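# Stack two cartons on a raised block with suction

## Task

Set the large carton on the raised block so that no part of it extends beyond the blue tape outline, then set the small carton on the large one so that nothing overhangs its edge. Both must stay put on their own, with the robot not holding them, and the robot must release and back away at the end.

## Robot and tools

Robot: one six-joint arm (uf850 type) with a vacuum cup instead of a gripper. The tracked point is the cup point, the centre of the cup rim when the cup is free; the cup opens along that point's +z axis. About 4 cm behind the rim the tool body and wrist camera widen to roughly 9 cm sideways, so keep clearance around it. The cup rim is 36 mm wide.

Frames: the scene frame has its origin on the table top under the arm base, +z up, +y to the left when facing +x. Result lines give end_effector_position (metres) and end_effector_quat_wxyz in this frame, plus linear (m/s) and angular (rad/s) velocities. The reported position may be slightly off, more so at long reach. The base may be tilted against the table.

execute_actions(actions): a list of actions run one after another. Each action is a list of at most 15 rows; each row lasts one control step of 1/30 s, and if fewer than 15 rows are given the last row repeats to fill 15 steps. A row is 7 numbers in [-1, 1]: dx, dy, dz, rx, ry, rz, suction. The first six are an offset, not a pose: a target expressed in the cup point's own axes relative to where the cup point was when that action began (for the first action in a call, the last pose reported in this scene). Every row refers to that same starting pose, not to the row before it. Scale: 1.0 equals 0.6 m for dx, dy, dz and 180 degrees for the rotation vector rx, ry, rz. The seventh number switches suction: above 0.01 on, 0.01 or less off; it keeps its last setting. An empty list only returns state and images.

Each step, the commanded pose is clipped to at most 70 mm and 16 degrees from the measured pose; the arm then drives toward the clipped pose, favouring position over orientation when both cannot be met. Large offsets therefore need several actions. The Hand target line shows the pose currently being pursued. A pose unreachable line means the clearance check (which treats the mount as part of the arm) altered or blocked the command.

move(target, speed, blocking): one row of 7 numbers, same layout and scale as above; the six pose values are an offset in the cup point's axes from the pose in the latest result of this scene, and the suction value is applied at the start. The cup point follows a straight path there. speed is in m/s, 0.002 to 0.5, default 0.25 (turn rate capped at twice that in rad/s). Path length in time is 0.5 to 10 s; longer paths are cut at 10 s. The path does not yield to obstacles, the arm may lag, drift or overshoot speed, especially near full extension. Faster contact and targets deeper past a surface mean harder impacts and pressing. The result adds a move: line with the outcome (done, off_target, moving, held, fault), any limits (paced = commanded pose clipped; held = some steps blocked, after which the arm may surge), and the remaining distance. blocking=false returns after 0.5 s while the arm keeps going; until a result shows it ended, other moves and execute_actions are refused, so use wait or stop.

wait(seconds): 0 to 10, lets the simulation run holding the last command; returns early if a running move ends. stop(): brakes a running move (needs braking distance); suction is unaffected. zoom_image(camera, region): camera is cam_low or cam_wrist (both 504x504); region [x0, y0, x1, y1] in pixels from the top-left, at most 504 by 504. read_manual(section): only returns licence text. finished_scene(scene): ends the current scene, pass its number; irreversible, and reports success.

Suction: to pick up, switch suction on and press the rim flat onto a smooth face of a carton so it contacts all round; edges, holes or seams under the rim leak. suction_measured shows vacuum: near 0 if unsealed, 0.83 or more when airtight, lower with leaks. part_present reads 1 above 0.50 and drops to 0 under 0.45. Under vacuum the cup shortens, so a held object sits up to about 12 mm nearer the tool than the cup point suggests. Vacuum alone can lift a nearby resting object. To release, lower the carton onto its support first, then switch suction off, and move at least 15 mm away before the cup is truly free. If the cup seals to the table it pins the tool; turn suction off.

Limits: joint ranges (rad) waist and forearm roll and wrist roll -6.283 to 6.283, shoulder -2.304 to 2.304, elbow -4.224 to 0.061, wrist pitch -2.164 to 2.164. Load limits (N m): waist 57, shoulder 57, elbow 47.5, forearm roll 25.6, wrist pitch 18, wrist roll 18. Hitting one triggers a torque fault: the joint backs off, the arm holds for 10 s and the rest of the call is dropped. Holding loads heats motors; MOTOR HOT appears at 65 °C and at 80 °C the brakes engage (OVER-TEMPERATURE FAULT). The arm holds its last command while you are composing a reply.

Avoid: dropping or slamming cartons, hard impacts or strong pressing, and anything leaving the table, which ends the scene. Loose objects may occasionally get a brief nudge, so check placement in the images before finishing. Smooth, efficient motion is preferred.

Each tool is called after "Emit:" as name(argument=value, ...), one argument or row to a line, values as JSON.

## Session

Emit:
execute_actions(
  actions=[],
)

Scene clock: 0.00 s.
end_effector_position=(+0.6016, -0.0023, +0.2974) suction_measured=0.00 part_present=0 end_effector_quat_wxyz=(+0.003, +0.001, +1.000, +0.004) end_effector_velocity=(+0.001, +0.000, +0.001) end_effector_angular_velocity=(-0.000, -0.002, +0.000)
Joint positions: [ 0.002 -0.531 -1.294  0.003 -0.758 -1.572]
Joint velocities: [ 0.     0.001 -0.001 -0.     0.     0.   ]
Motor temperatures (°C, as the motors report them): [20 18 20 25 24 22]
Hand target: +0.602, -0.002, +0.297; +0.003, +0.001, +1.000, +0.004

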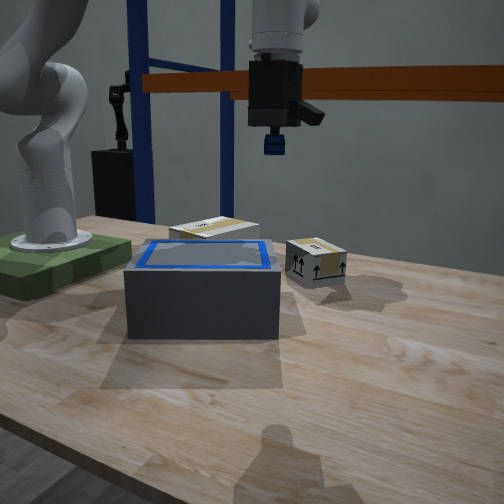

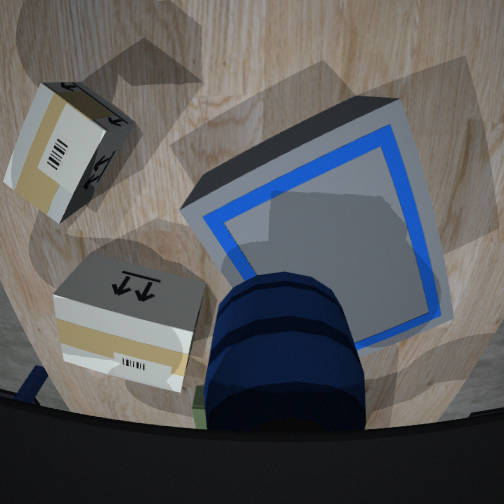

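Emit:
move(
  target=[0.25,0.3,0,0,0,0,0],
  speed=0.4,
)

Scene clock: 8.00 s.
end_effector_position=(+0.4521, +0.1783, +0.2982) suction_measured=0.00 part_present=0 end_effector_quat_wxyz=(+0.002, +0.002, +1.000, +0.005) end_effector_velocity=(-0.001, +0.002, +0.001) end_effector_angular_velocity=(+0.000, -0.002, -0.001)
Joint positions: [ 0.382 -0.273 -0.935  0.003 -0.657 -1.192]
Joint velocities: [ 0.004  0.003  0.001 -0.001 -0.     0.005]
Motor temperatures (°C, as the motors report them): [20 18 20 25 24 22]
Hand target: +0.452, +0.179, +0.298; +0.002, +0.002, +1.000, +0.005
Off the commanded pose: 0.000 m, 0 deg.
move: done

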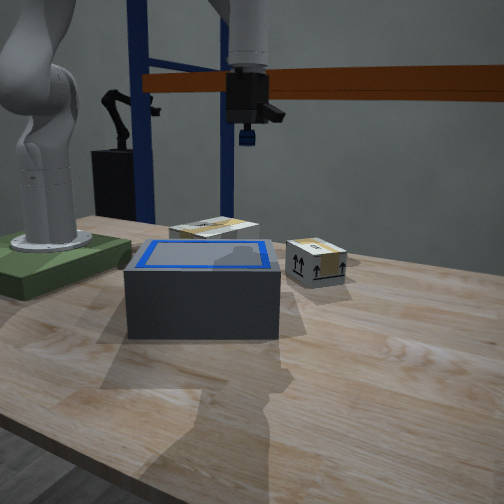

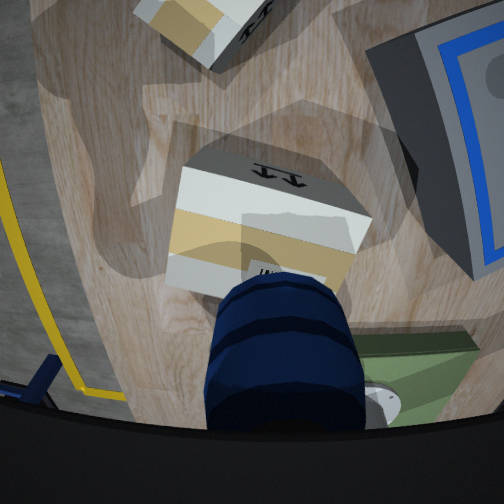

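Emit:
move(
  target=[0.13,-0.004,0.25,0,0,0,0],
  speed=0.4,
)

Scene clock: 16.23 s.
end_effector_position=(+0.3750, +0.1772, +0.1482) suction_measured=0.00 part_present=0 end_effector_quat_wxyz=(+0.003, +0.002, +1.000, +0.005) end_effector_velocity=(-0.001, -0.001, -0.002) end_effector_angular_velocity=(-0.001, +0.002, -0.003)
Joint positions: [ 0.446 -0.423 -0.68   0.003 -0.251 -1.128]
Joint velocities: [ 0.    -0.003  0.003 -0.     0.004  0.004]
Motor temperatures (°C, as the motors report them): [20 18 20 25 24 22]
Hand target: +0.375, +0.177, +0.148; +0.002, +0.002, +1.000, +0.005
Off the commanded pose: 0.001 m, 0 deg.
move: done

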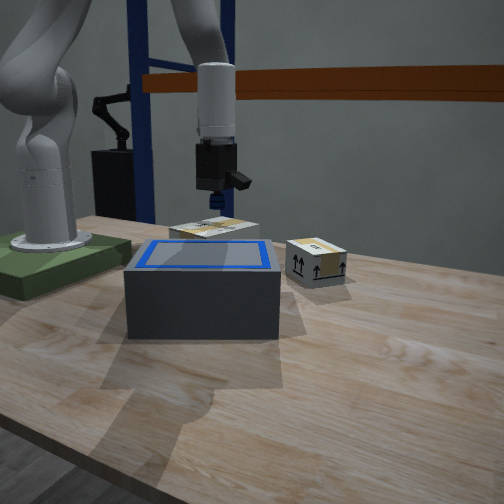

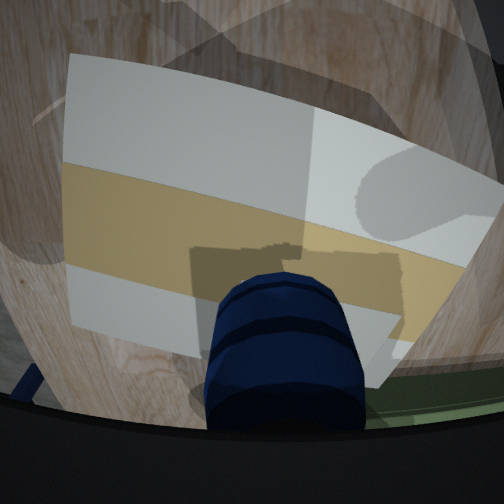

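Emit:
move(
  target=[0.005,0.003,0.09,0,0,0,1],
  speed=0.05,
)

Scene clock: 20.23 s.
end_effector_position=(+0.3722, +0.1793, +0.0942) suction_measured=0.90 part_present=1 end_effector_quat_wxyz=(+0.003, +0.002, +1.000, +0.005) end_effector_velocity=(+0.002, +0.001, +0.001) end_effector_angular_velocity=(+0.002, -0.004, +0.002)
Joint positions: [ 0.454 -0.56  -0.691  0.004 -0.125 -1.121]
Joint velocities: [ 0.001  0.001 -0.002 -0.     0.002 -0.001]
Motor temperatures (°C, as the motors report them): [20 18 20 25 24 22]
Hand target: +0.372, +0.179, +0.094; +0.003, +0.002, +1.000, +0.005
Off the commanded pose: 0.000 m, 0 deg.
move: done

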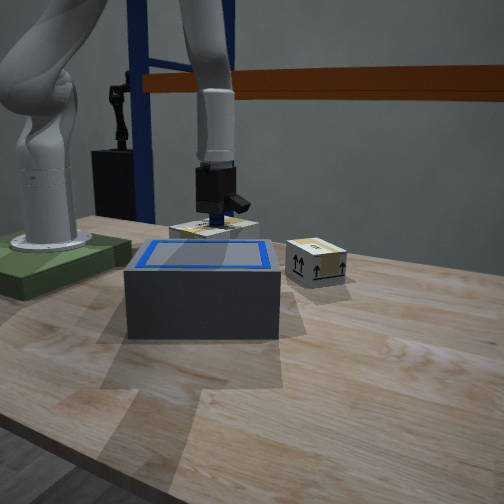

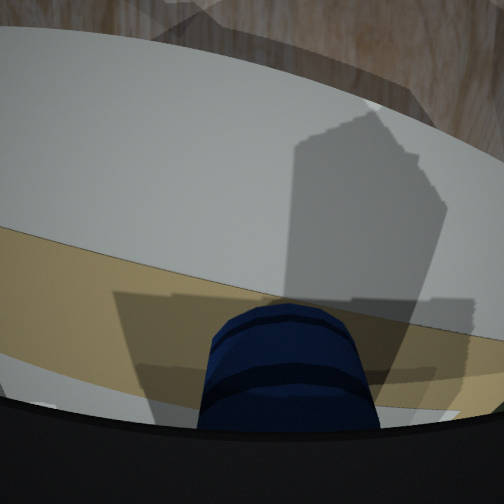

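Emit:
move(
  target=[0,0,-0.27,0,0,0,1],
)

Emit:
move(
  target=[-0.23,-0.44,0,0,0,0.264,1],
)

Scene clock: 23.33 s.
end_effector_position=(+0.3713, +0.1783, +0.2561) suction_measured=0.91 part_present=1 end_effector_quat_wxyz=(+0.002, +0.002, +1.000, +0.005) end_effector_velocity=(+0.002, +0.001, +0.003) end_effector_angular_velocity=(+0.002, -0.006, +0.002)
Joint positions: [ 0.454 -0.176 -0.699  0.003 -0.517 -1.121]
Joint velocities: [ 0.001  0.005 -0.003 -0.002 -0.003  0.001]
Motor temperatures (°C, as the motors report them): [20 18 20 25 24 22]
Hand target: +0.372, +0.178, +0.257; +0.003, +0.002, +1.000, +0.005
Off the commanded pose: 0.000 m, 0 deg.
move: done

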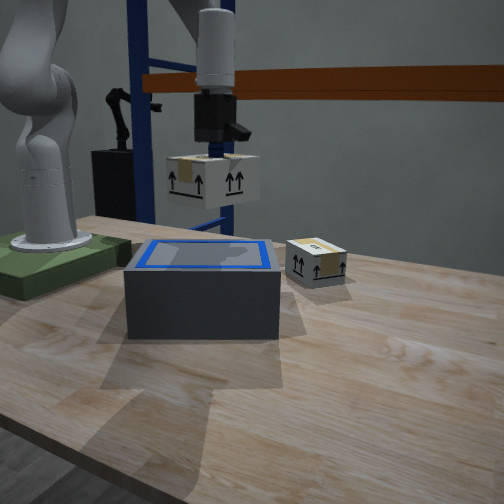

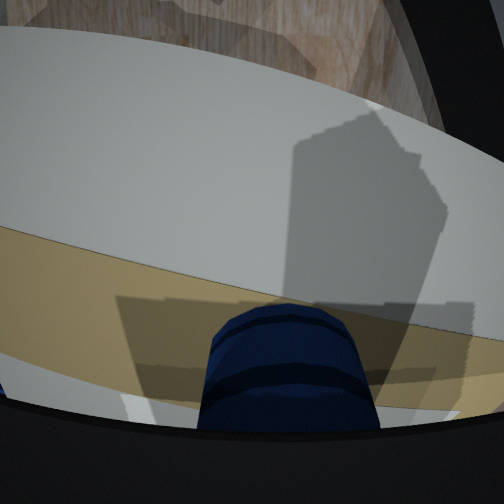

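Scene clock: 25.40 s.
end_effector_position=(+0.5088, -0.0869, +0.2547) suction_measured=0.91 part_present=1 end_effector_quat_wxyz=(+0.001, +0.404, +0.915, +0.004) end_effector_velocity=(+0.001, -0.002, +0.000) end_effector_angular_velocity=(+0.001, -0.001, -0.005)
Joint positions: [-0.163 -0.401 -0.994  0.003 -0.588 -0.909]
Joint velocities: [-0.003 -0.003 -0.004  0.001 -0.001  0.001]
Motor temperatures (°C, as the motors report them): [20 18 20 25 24 22]
Hand target: +0.509, -0.087, +0.255; +0.001, +0.405, +0.914, +0.004
Off the commanded pose: 0.001 m, 0 deg.
move: done

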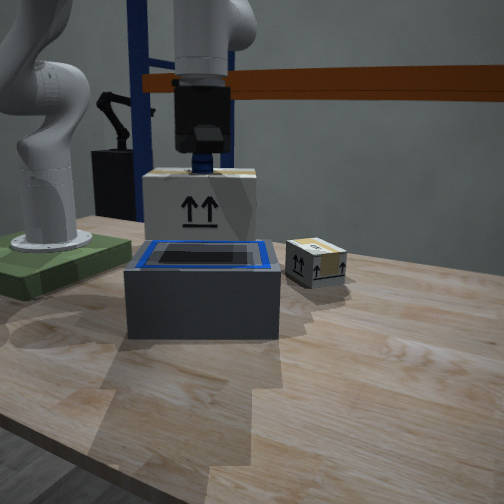

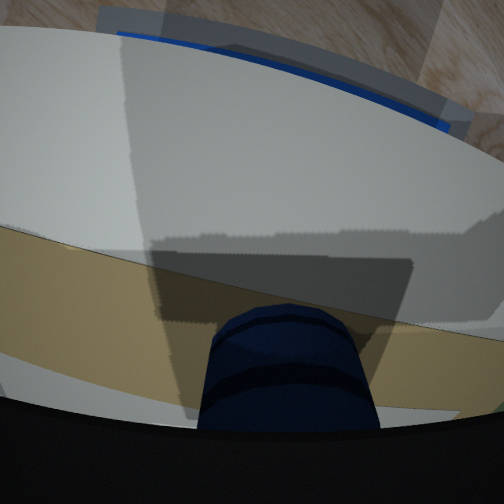

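Emit:
move(
  target=[-0.0025,0.01,0.05,0,0,0,1],
  speed=0.05,
)

Emit:
zoom_image(
  camera="cam_low",
  region=[110,170,300,300],
)

Scene clock: 28.90 s.
end_effector_position=(+0.5143, -0.0838, +0.2248) suction_measured=0.91 part_present=1 end_effector_quat_wxyz=(+0.001, +0.404, +0.915, +0.004) end_effector_velocity=(+0.001, -0.000, -0.001) end_effector_angular_velocity=(+0.000, -0.000, -0.001)
Joint positions: [-0.156 -0.46  -0.996  0.004 -0.531 -0.902]
Joint velocities: [-0.001 -0.003 -0.002  0.     0.001 -0.   ]
Motor temperatures (°C, as the motors report them): [20 18 20 25 24 22]
Hand target: +0.514, -0.084, +0.225; +0.001, +0.404, +0.915, +0.004
Off the commanded pose: 0.000 m, 0 deg.
move: done

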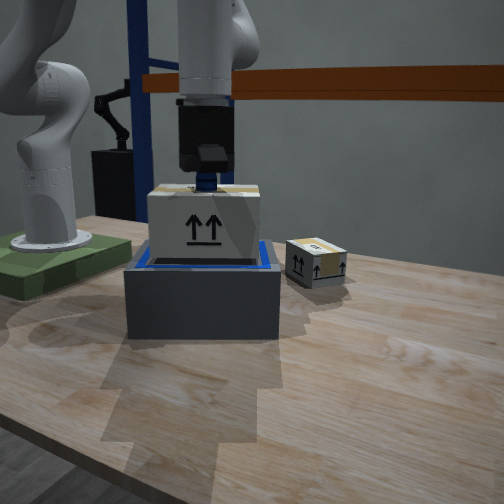

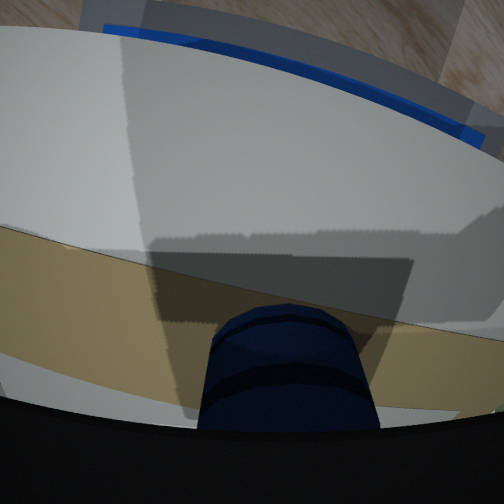

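Region (110, 170, 300, 300) of cam_low's 504x504 image, scaled by 2.653, with more detail than that image has; it fills the top 345 rows of this view, and the rest is white.

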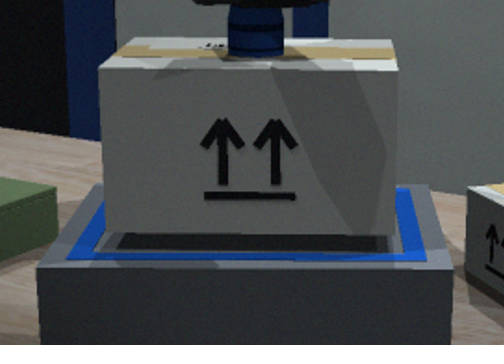

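Emit:
move(
  target=[0,0,0.022,0,0,0,1],
  speed=0.02,
)

Emit:
zoom_image(
  camera="cam_low",
  region=[110,170,300,300],
)

Scene clock: 31.47 s.
end_effector_position=(+0.5147, -0.0838, +0.2125) suction_measured=0.91 part_present=1 end_effector_quat_wxyz=(+0.001, +0.404, +0.915, +0.004) end_effector_velocity=(+0.001, -0.000, -0.000) end_effector_angular_velocity=(-0.000, -0.001, -0.002)
Joint positions: [-0.156 -0.481 -0.993  0.004 -0.506 -0.902]
Joint velocities: [-0.    -0.001 -0.001  0.     0.002  0.001]
Motor temperatures (°C, as the motors report them): [20 18 20 25 24 22]
Hand target: +0.514, -0.084, +0.212; +0.001, +0.404, +0.915, +0.004
Off the commanded pose: 0.001 m, 0 deg.
move: done

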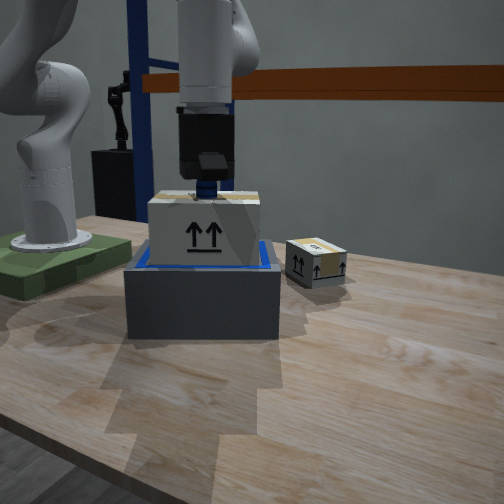

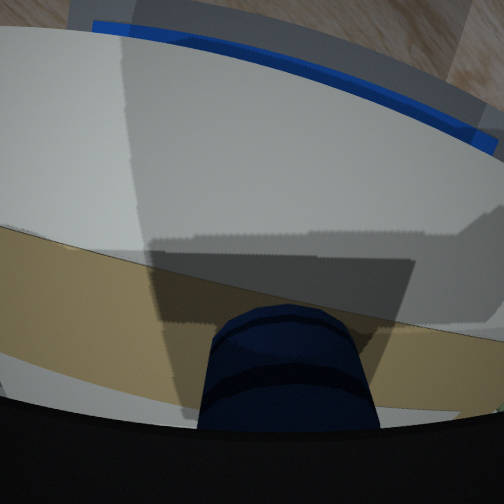

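Region (110, 170, 300, 300) of cam_low's 504x504 image, scaled by 2.653, with more detail than that image has; it fills the top 345 rows of this view, and the rest is white.

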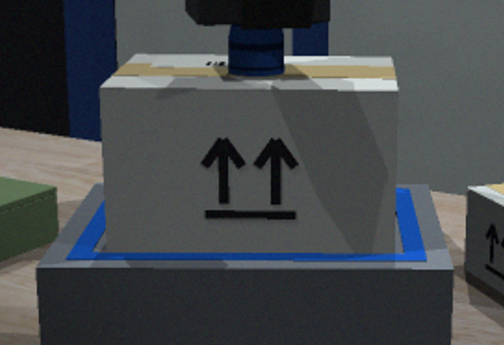

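Emit:
execute_actions(
  actions=[
    [[0,0,0.004,0,0,0,1]],
    [[0,0,0,0,0,0,0]],
  ],
)

Emit:
move(
  target=[0,0,-0.09,0,0,0,0],
)

Emit:
move(
  target=[0.248,0.508,0,0,0,-0.264,0],
  speed=0.4,
)

Scene clock: 36.80 s.
end_effector_position=(+0.5147, -0.0838, +0.2121) suction_measured=0.00 part_present=0 end_effector_quat_wxyz=(+0.002, +0.404, +0.915, +0.004) end_effector_velocity=(-0.000, +0.000, +0.000) end_effector_angular_velocity=(+0.001, -0.000, -0.001)
Joint positions: [-0.156 -0.482 -0.992  0.004 -0.504 -0.902]
Joint velocities: [-0.     0.001  0.     0.001 -0.    -0.   ]
Motor temperatures (°C, as the motors report them): [20 18 20 25 24 22]
Hand target: +0.515, -0.084, +0.212; +0.002, +0.404, +0.915, +0.004
Off the commanded pose: 0.001 m, 0 deg.

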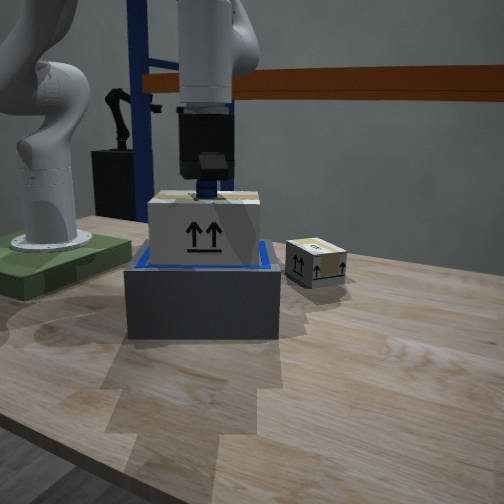

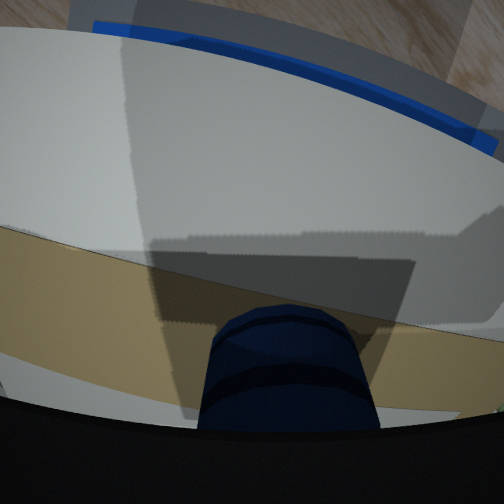

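Scene clock: 37.60 s.
end_effector_position=(+0.5143, -0.0840, +0.2658) suction_measured=0.00 part_present=0 end_effector_quat_wxyz=(+0.002, +0.404, +0.915, +0.005) end_effector_velocity=(+0.001, +0.000, +0.002) end_effector_angular_velocity=(+0.000, -0.002, -0.002)
Joint positions: [-0.156 -0.394 -1.014  0.003 -0.615 -0.902]
Joint velocities: [-0.     0.003 -0.002  0.001 -0.003  0.001]
Motor temperatures (°C, as the motors report them): [20 18 20 25 24 22]
Hand target: +0.515, -0.084, +0.266; +0.002, +0.404, +0.915, +0.005
Off the commanded pose: 0.000 m, 0 deg.
move: done

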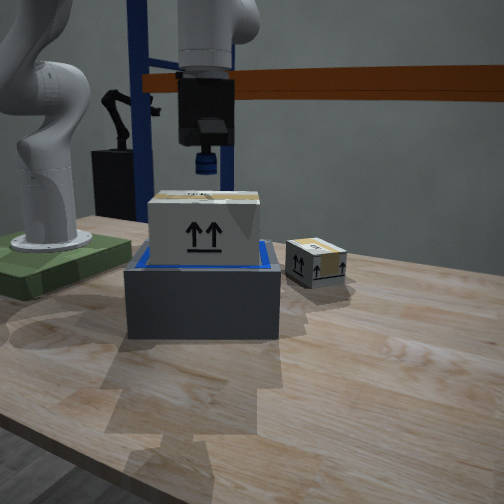

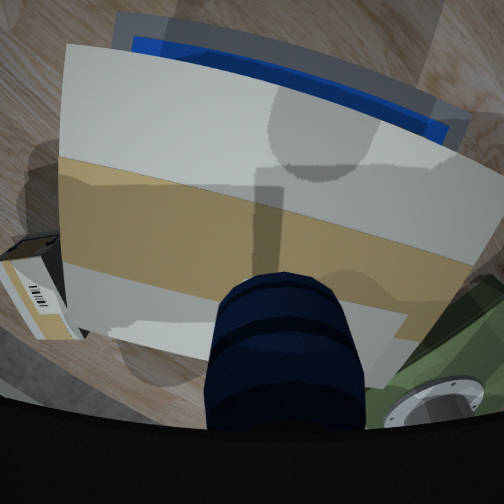

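Scene clock: 39.17 s.
end_effector_position=(+0.6387, +0.2319, +0.2682) suction_measured=0.00 part_present=0 end_effector_quat_wxyz=(+0.003, +0.002, +1.000, +0.005) end_effector_velocity=(+0.000, +0.003, -0.000) end_effector_angular_velocity=(-0.001, -0.000, +0.006)
Joint positions: [ 0.354 -0.75  -1.563  0.003 -0.807 -1.22 ]
Joint velocities: [ 0.004 -0.003 -0.005 -0.001 -0.002 -0.001]
Motor temperatures (°C, as the motors report them): [20 18 20 25 24 22]
Hand target: +0.639, +0.232, +0.268; +0.003, +0.001, +1.000, +0.005
Off the commanded pose: 0.001 m, 0 deg.
move: done

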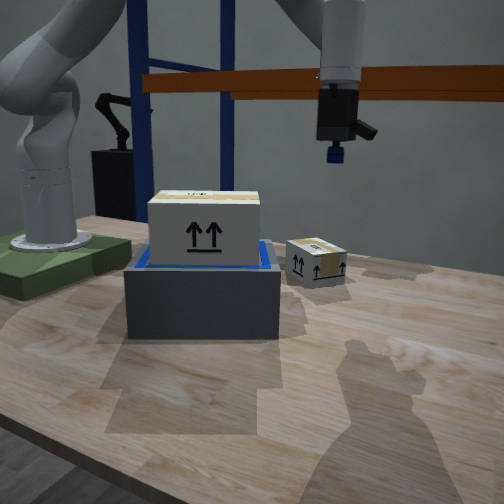

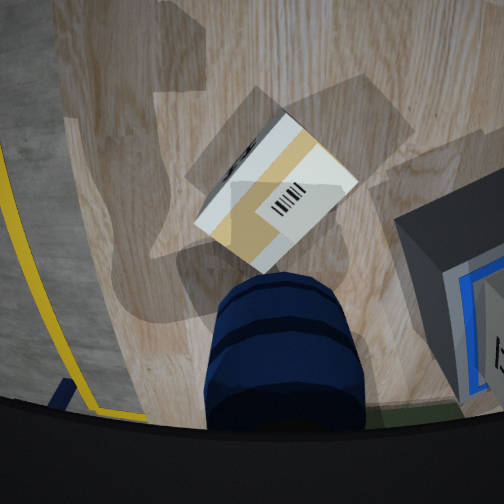

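Emit:
move(
  target=[0.017,-0.023,0.245,0,0,0,0],
  speed=0.4,
)

Scene clock: 42.27 s.
end_effector_position=(+0.6294, +0.2191, +0.1216) suction_measured=0.00 part_present=0 end_effector_quat_wxyz=(+0.003, +0.002, +1.000, +0.005) end_effector_velocity=(-0.003, -0.001, -0.006) end_effector_angular_velocity=(-0.003, +0.008, -0.001)
Joint positions: [ 0.339 -0.923 -1.485  0.002 -0.555 -1.234]
Joint velocities: [-0.    -0.007  0.003  0.     0.001  0.   ]
Motor temperatures (°C, as the motors report them): [20 18 20 25 24 22]
Hand target: +0.629, +0.219, +0.121; +0.003, +0.002, +1.000, +0.005
Off the commanded pose: 0.001 m, 0 deg.
move: done

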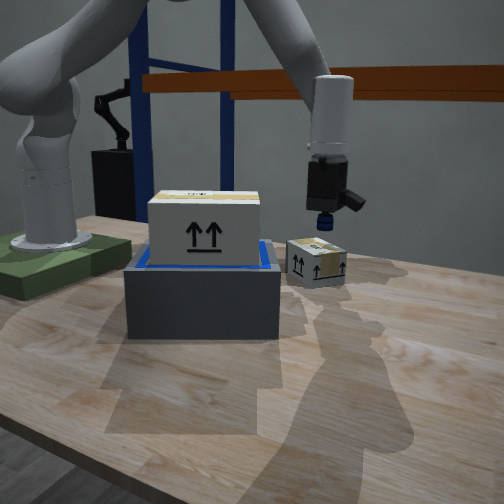

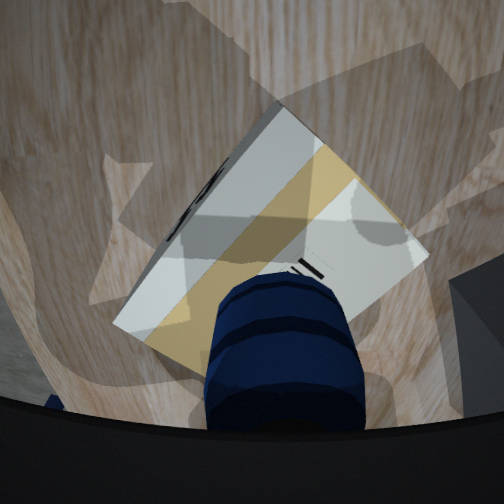

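Emit:
move(
  target=[0.025,0.006,0.08,0,0,0,1],
  speed=0.04,
)

Scene clock: 45.97 s.
end_effector_position=(+0.6147, +0.2231, +0.0736) suction_measured=0.89 part_present=1 end_effector_quat_wxyz=(+0.003, +0.002, +1.000, +0.005) end_effector_velocity=(+0.001, -0.000, -0.000) end_effector_angular_velocity=(+0.000, -0.001, -0.001)
Joint positions: [ 0.352 -0.98  -1.455  0.002 -0.468 -1.221]
Joint velocities: [-0.    -0.001 -0.001 -0.     0.001  0.   ]
Motor temperatures (°C, as the motors report them): [20 18 21 25 24 22]
Hand target: +0.615, +0.223, +0.074; +0.003, +0.002, +1.000, +0.005
Off the commanded pose: 0.000 m, 0 deg.
move: done

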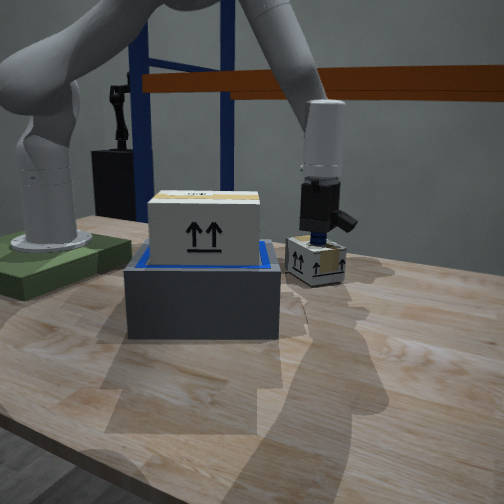

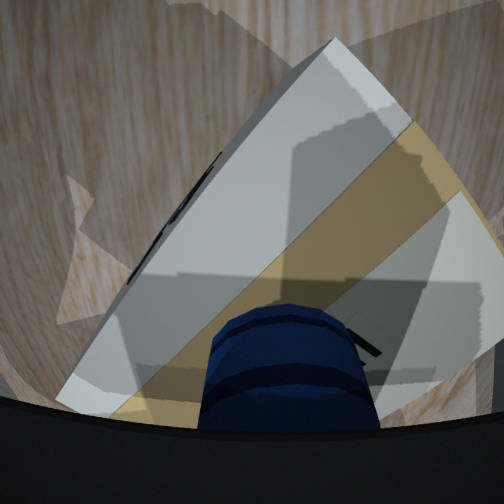

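Emit:
move(
  target=[0,0,-0.42,0,0,0,1],
  speed=0.3,
)

Emit:
move(
  target=[0.167,-0.511,0,0,0,-0.383,1],
  speed=0.3,
)

Emit:
move(
  target=[0,0,0.045,0,0,0,1],
  speed=0.04,
)

Emit:
zoom_image(
  camera="cam_low",
  region=[110,110,300,240],
)

Scene clock: 50.17 s.
end_effector_position=(+0.6133, +0.2214, +0.3251) suction_measured=0.91 part_present=1 end_effector_quat_wxyz=(+0.003, +0.002, +1.000, +0.005) end_effector_velocity=(+0.001, +0.001, +0.004) end_effector_angular_velocity=(+0.003, -0.005, -0.000)
Joint positions: [ 0.352 -0.624 -1.499  0.003 -0.868 -1.221]
Joint velocities: [ 0.     0.004 -0.004  0.002 -0.003 -0.001]
Motor temperatures (°C, as the motors report them): [20 18 21 25 24 22]
Hand target: +0.614, +0.221, +0.326; +0.003, +0.002, +1.000, +0.005
Off the commanded pose: 0.001 m, 0 deg.
move: done

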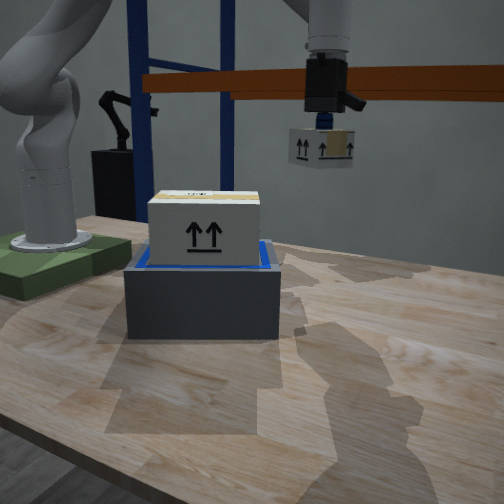

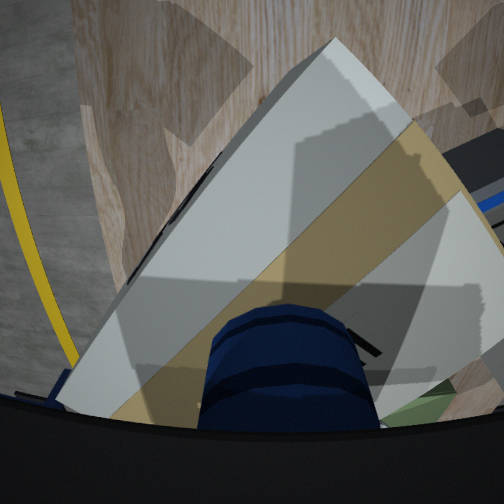

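Scene clock: 52.63 s.
end_effector_position=(+0.5128, -0.0856, +0.3229) suction_measured=0.91 part_present=1 end_effector_quat_wxyz=(+0.005, -0.564, +0.825, +0.001) end_effector_velocity=(-0.000, -0.001, +0.001) end_effector_angular_velocity=(+0.001, -0.001, +0.003)
Joint positions: [-0.159 -0.312 -1.053  0.003 -0.735 -2.936]
Joint velocities: [-0.003  0.001  0.     0.002 -0.    -0.008]
Motor temperatures (°C, as the motors report them): [20 18 21 25 24 22]
Hand target: +0.513, -0.086, +0.323; +0.005, -0.565, +0.825, +0.001
Off the commanded pose: 0.002 m, 0 deg.
move: done

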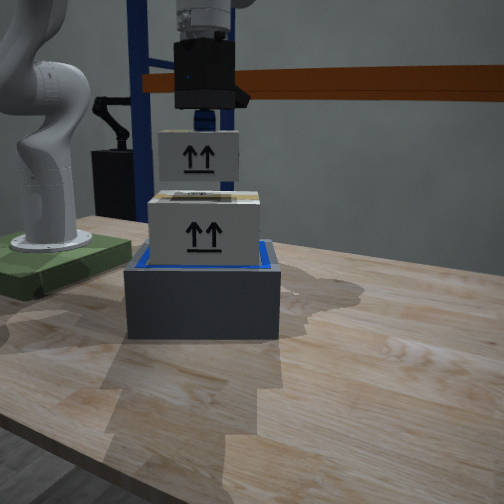

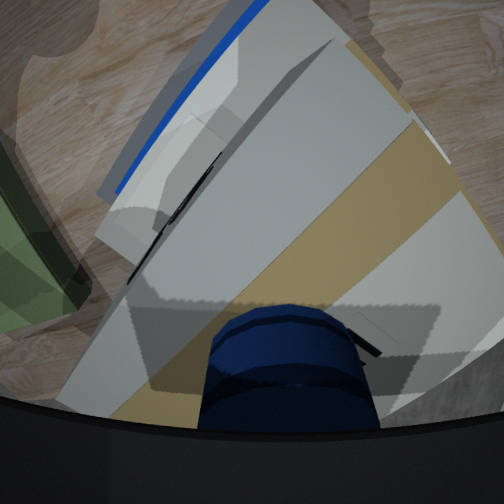

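Scene clock: 53.60 s.
end_effector_position=(+0.5130, -0.0855, +0.2961) suction_measured=0.91 part_present=1 end_effector_quat_wxyz=(+0.005, -0.564, +0.825, +0.001) end_effector_velocity=(-0.000, +0.000, -0.000) end_effector_angular_velocity=(+0.001, -0.001, -0.002)
Joint positions: [-0.159 -0.347 -1.031  0.003 -0.677 -2.936]
Joint velocities: [0.    0.001 0.001 0.001 0.002 0.001]
Motor temperatures (°C, as the motors report them): [20 18 21 25 24 22]
Hand target: +0.513, -0.085, +0.296; +0.005, -0.564, +0.825, +0.001
Off the commanded pose: 0.000 m, 0 deg.
move: done

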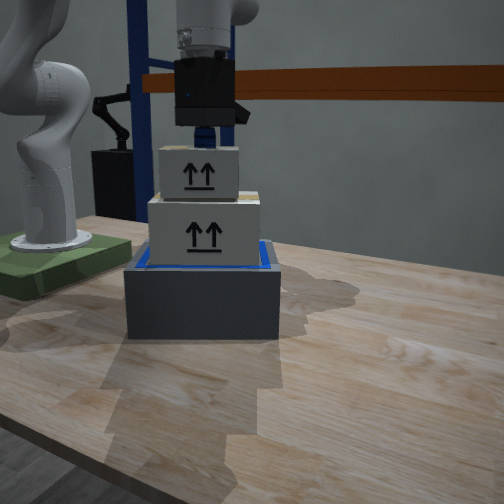

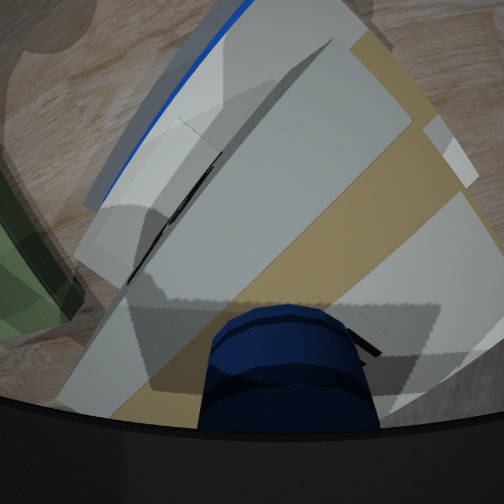

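Region (110, 110, 300, 240) of cam_low's 504x504 image, scaled by 2.653, with more detail than that image has; it fills the top 345 rows of this view, and the rest is white.

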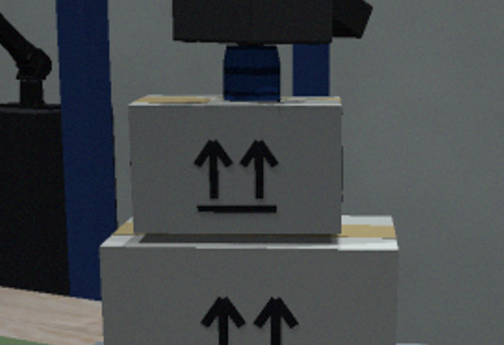

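Emit:
move(
  target=[-0.014,0.001,0.002,0,0,0,1],
  speed=0.03,
)

Emit:
move(
  target=[0,0,0.011,0,0,0,1],
  speed=0.02,
)

Emit:
zoom_image(
  camera="cam_low",
  region=[110,110,300,240],
)

Scene clock: 57.73 s.
end_effector_position=(+0.5154, -0.0774, +0.2949) suction_measured=0.91 part_present=1 end_effector_quat_wxyz=(+0.005, -0.564, +0.825, +0.001) end_effector_velocity=(+0.000, -0.000, +0.000) end_effector_angular_velocity=(-0.001, -0.000, +0.001)
Joint positions: [-0.143 -0.352 -1.034  0.003 -0.676 -2.92 ]
Joint velocities: [ 0.    -0.001 -0.001 -0.002  0.     0.001]
Motor temperatures (°C, as the motors report them): [20 18 21 25 24 22]
Hand target: +0.515, -0.077, +0.295; +0.005, -0.564, +0.825, +0.001
Off the commanded pose: 0.000 m, 0 deg.
move: done

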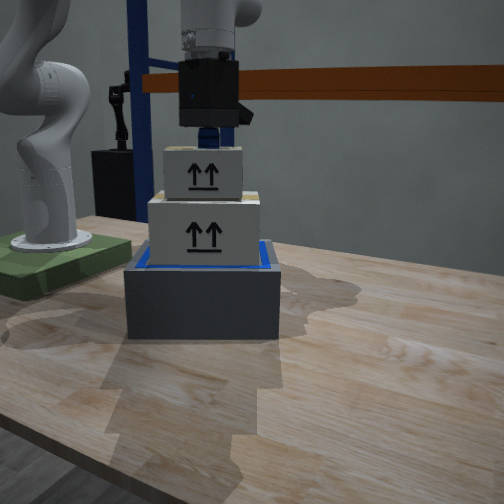

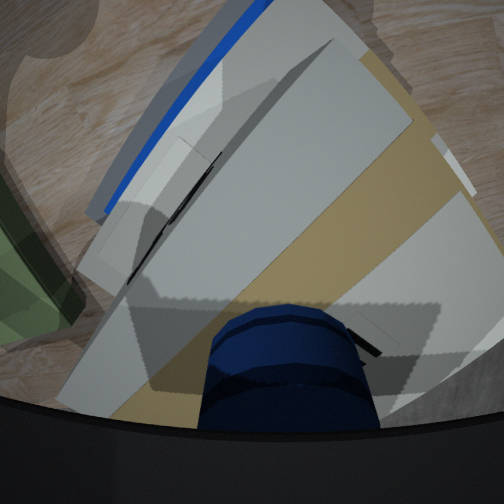

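Scene clock: 58.43 s.
end_effector_position=(+0.5158, -0.0775, +0.2891) suction_measured=0.91 part_present=1 end_effector_quat_wxyz=(+0.005, -0.564, +0.825, +0.001) end_effector_velocity=(-0.001, +0.000, -0.002) end_effector_angular_velocity=(-0.000, +0.002, -0.000)
Joint positions: [-0.143 -0.36  -1.03   0.003 -0.663 -2.92 ]
Joint velocities: [ 0.    -0.002  0.002 -0.001  0.002  0.001]
Motor temperatures (°C, as the motors report them): [20 18 21 25 24 22]
Hand target: +0.515, -0.077, +0.288; +0.005, -0.564, +0.825, +0.001
Off the commanded pose: 0.001 m, 0 deg.
move: done

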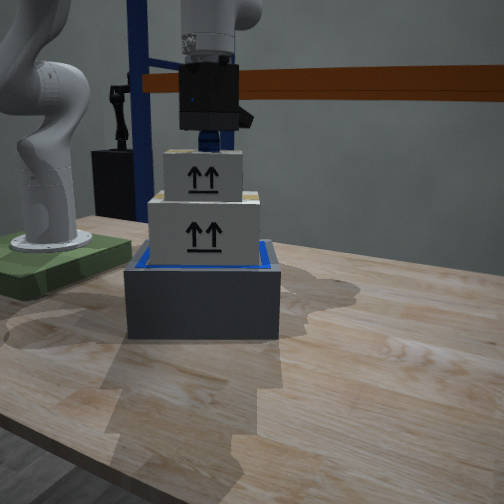

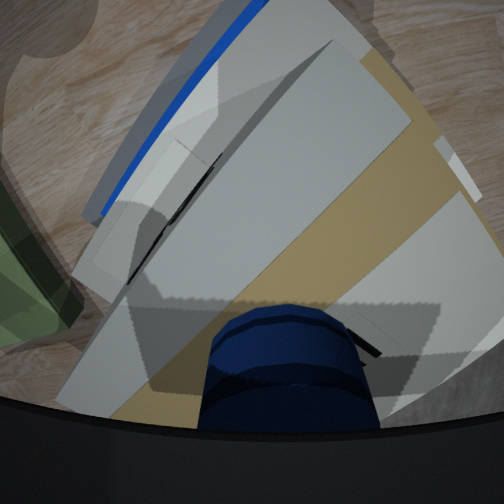

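Region (110, 110, 300, 240) of cam_low's 504x504 image, scaled by 2.653, with more detail than that image has; it fills the top 345 rows of this view, and the rest is white.

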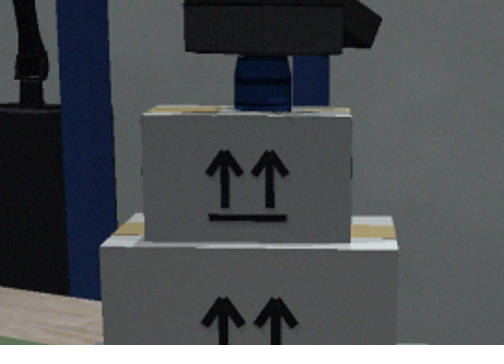

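Emit:
execute_actions(
  actions=[
    [[0,0,0.004,0,0,0,1]],
    [[0,0,0,0,0,0,0]],
  ],
)

Emit:
move(
  target=[0,0,-0.15,0,0,0,0],
)

Emit:
finished_scene(
  scene=1,
)

Scene clock: 61.50 s.
end_effector_position=(+0.5170, -0.0777, +0.2887) suction_measured=0.00 part_present=0 end_effector_quat_wxyz=(+0.007, -0.564, +0.825, -0.001) end_effector_velocity=(+0.001, -0.000, +0.001) end_effector_angular_velocity=(-0.001, -0.002, -0.001)
Joint positions: [-0.143 -0.361 -1.03   0.003 -0.657 -2.92 ]
Joint velocities: [-0.001  0.001 -0.001 -0.     0.     0.   ]
Motor temperatures (°C, as the motors report them): [20 18 21 25 24 22]
Hand target: +0.517, -0.078, +0.288; +0.006, -0.564, +0.825, -0.001
Off the commanded pose: 0.000 m, 0 deg.

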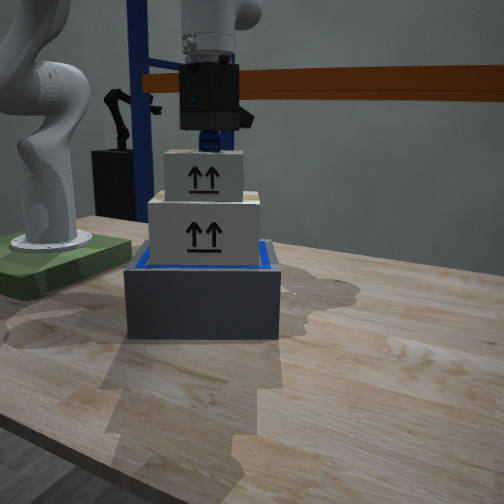

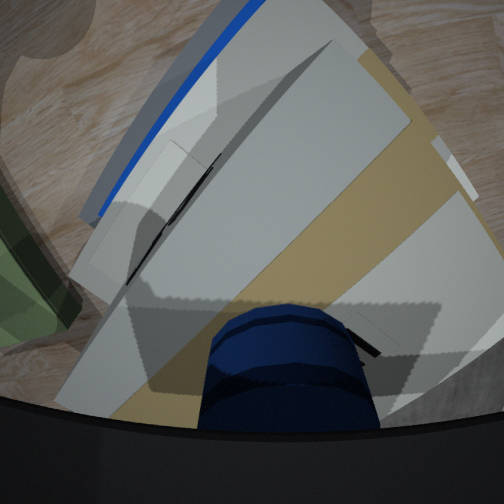

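Scene clock: 62.33 s.
end_effector_position=(+0.5160, -0.0779, +0.3783) suction_measured=0.00 part_present=0 end_effector_quat_wxyz=(+0.007, -0.565, +0.825, -0.001) end_effector_velocity=(+0.000, -0.000, +0.002) end_effector_angular_velocity=(+0.000, -0.001, -0.002)
Joint positions: [-0.143 -0.254 -1.115  0.003 -0.849 -2.92 ]
Joint velocities: [-0.001  0.001 -0.003  0.    -0.003  0.001]
Motor temperatures (°C, as the motors report them): [20 18 21 25 24 22]
Hand target: +0.516, -0.078, +0.379; +0.007, -0.565, +0.825, -0.001
Off the commanded pose: 0.000 m, 0 deg.
move: done

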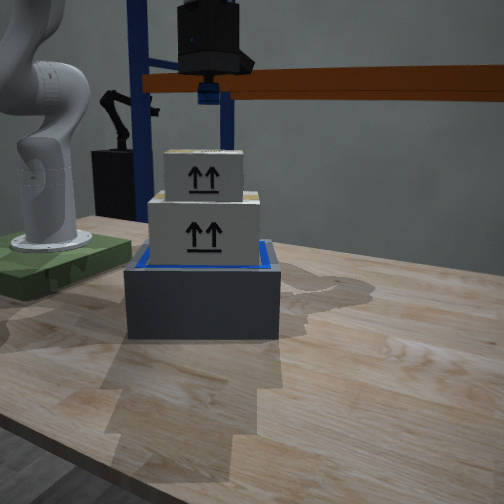

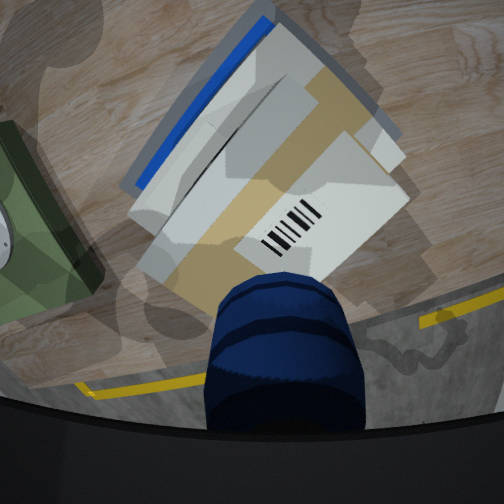

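The scene is finished: the task was done.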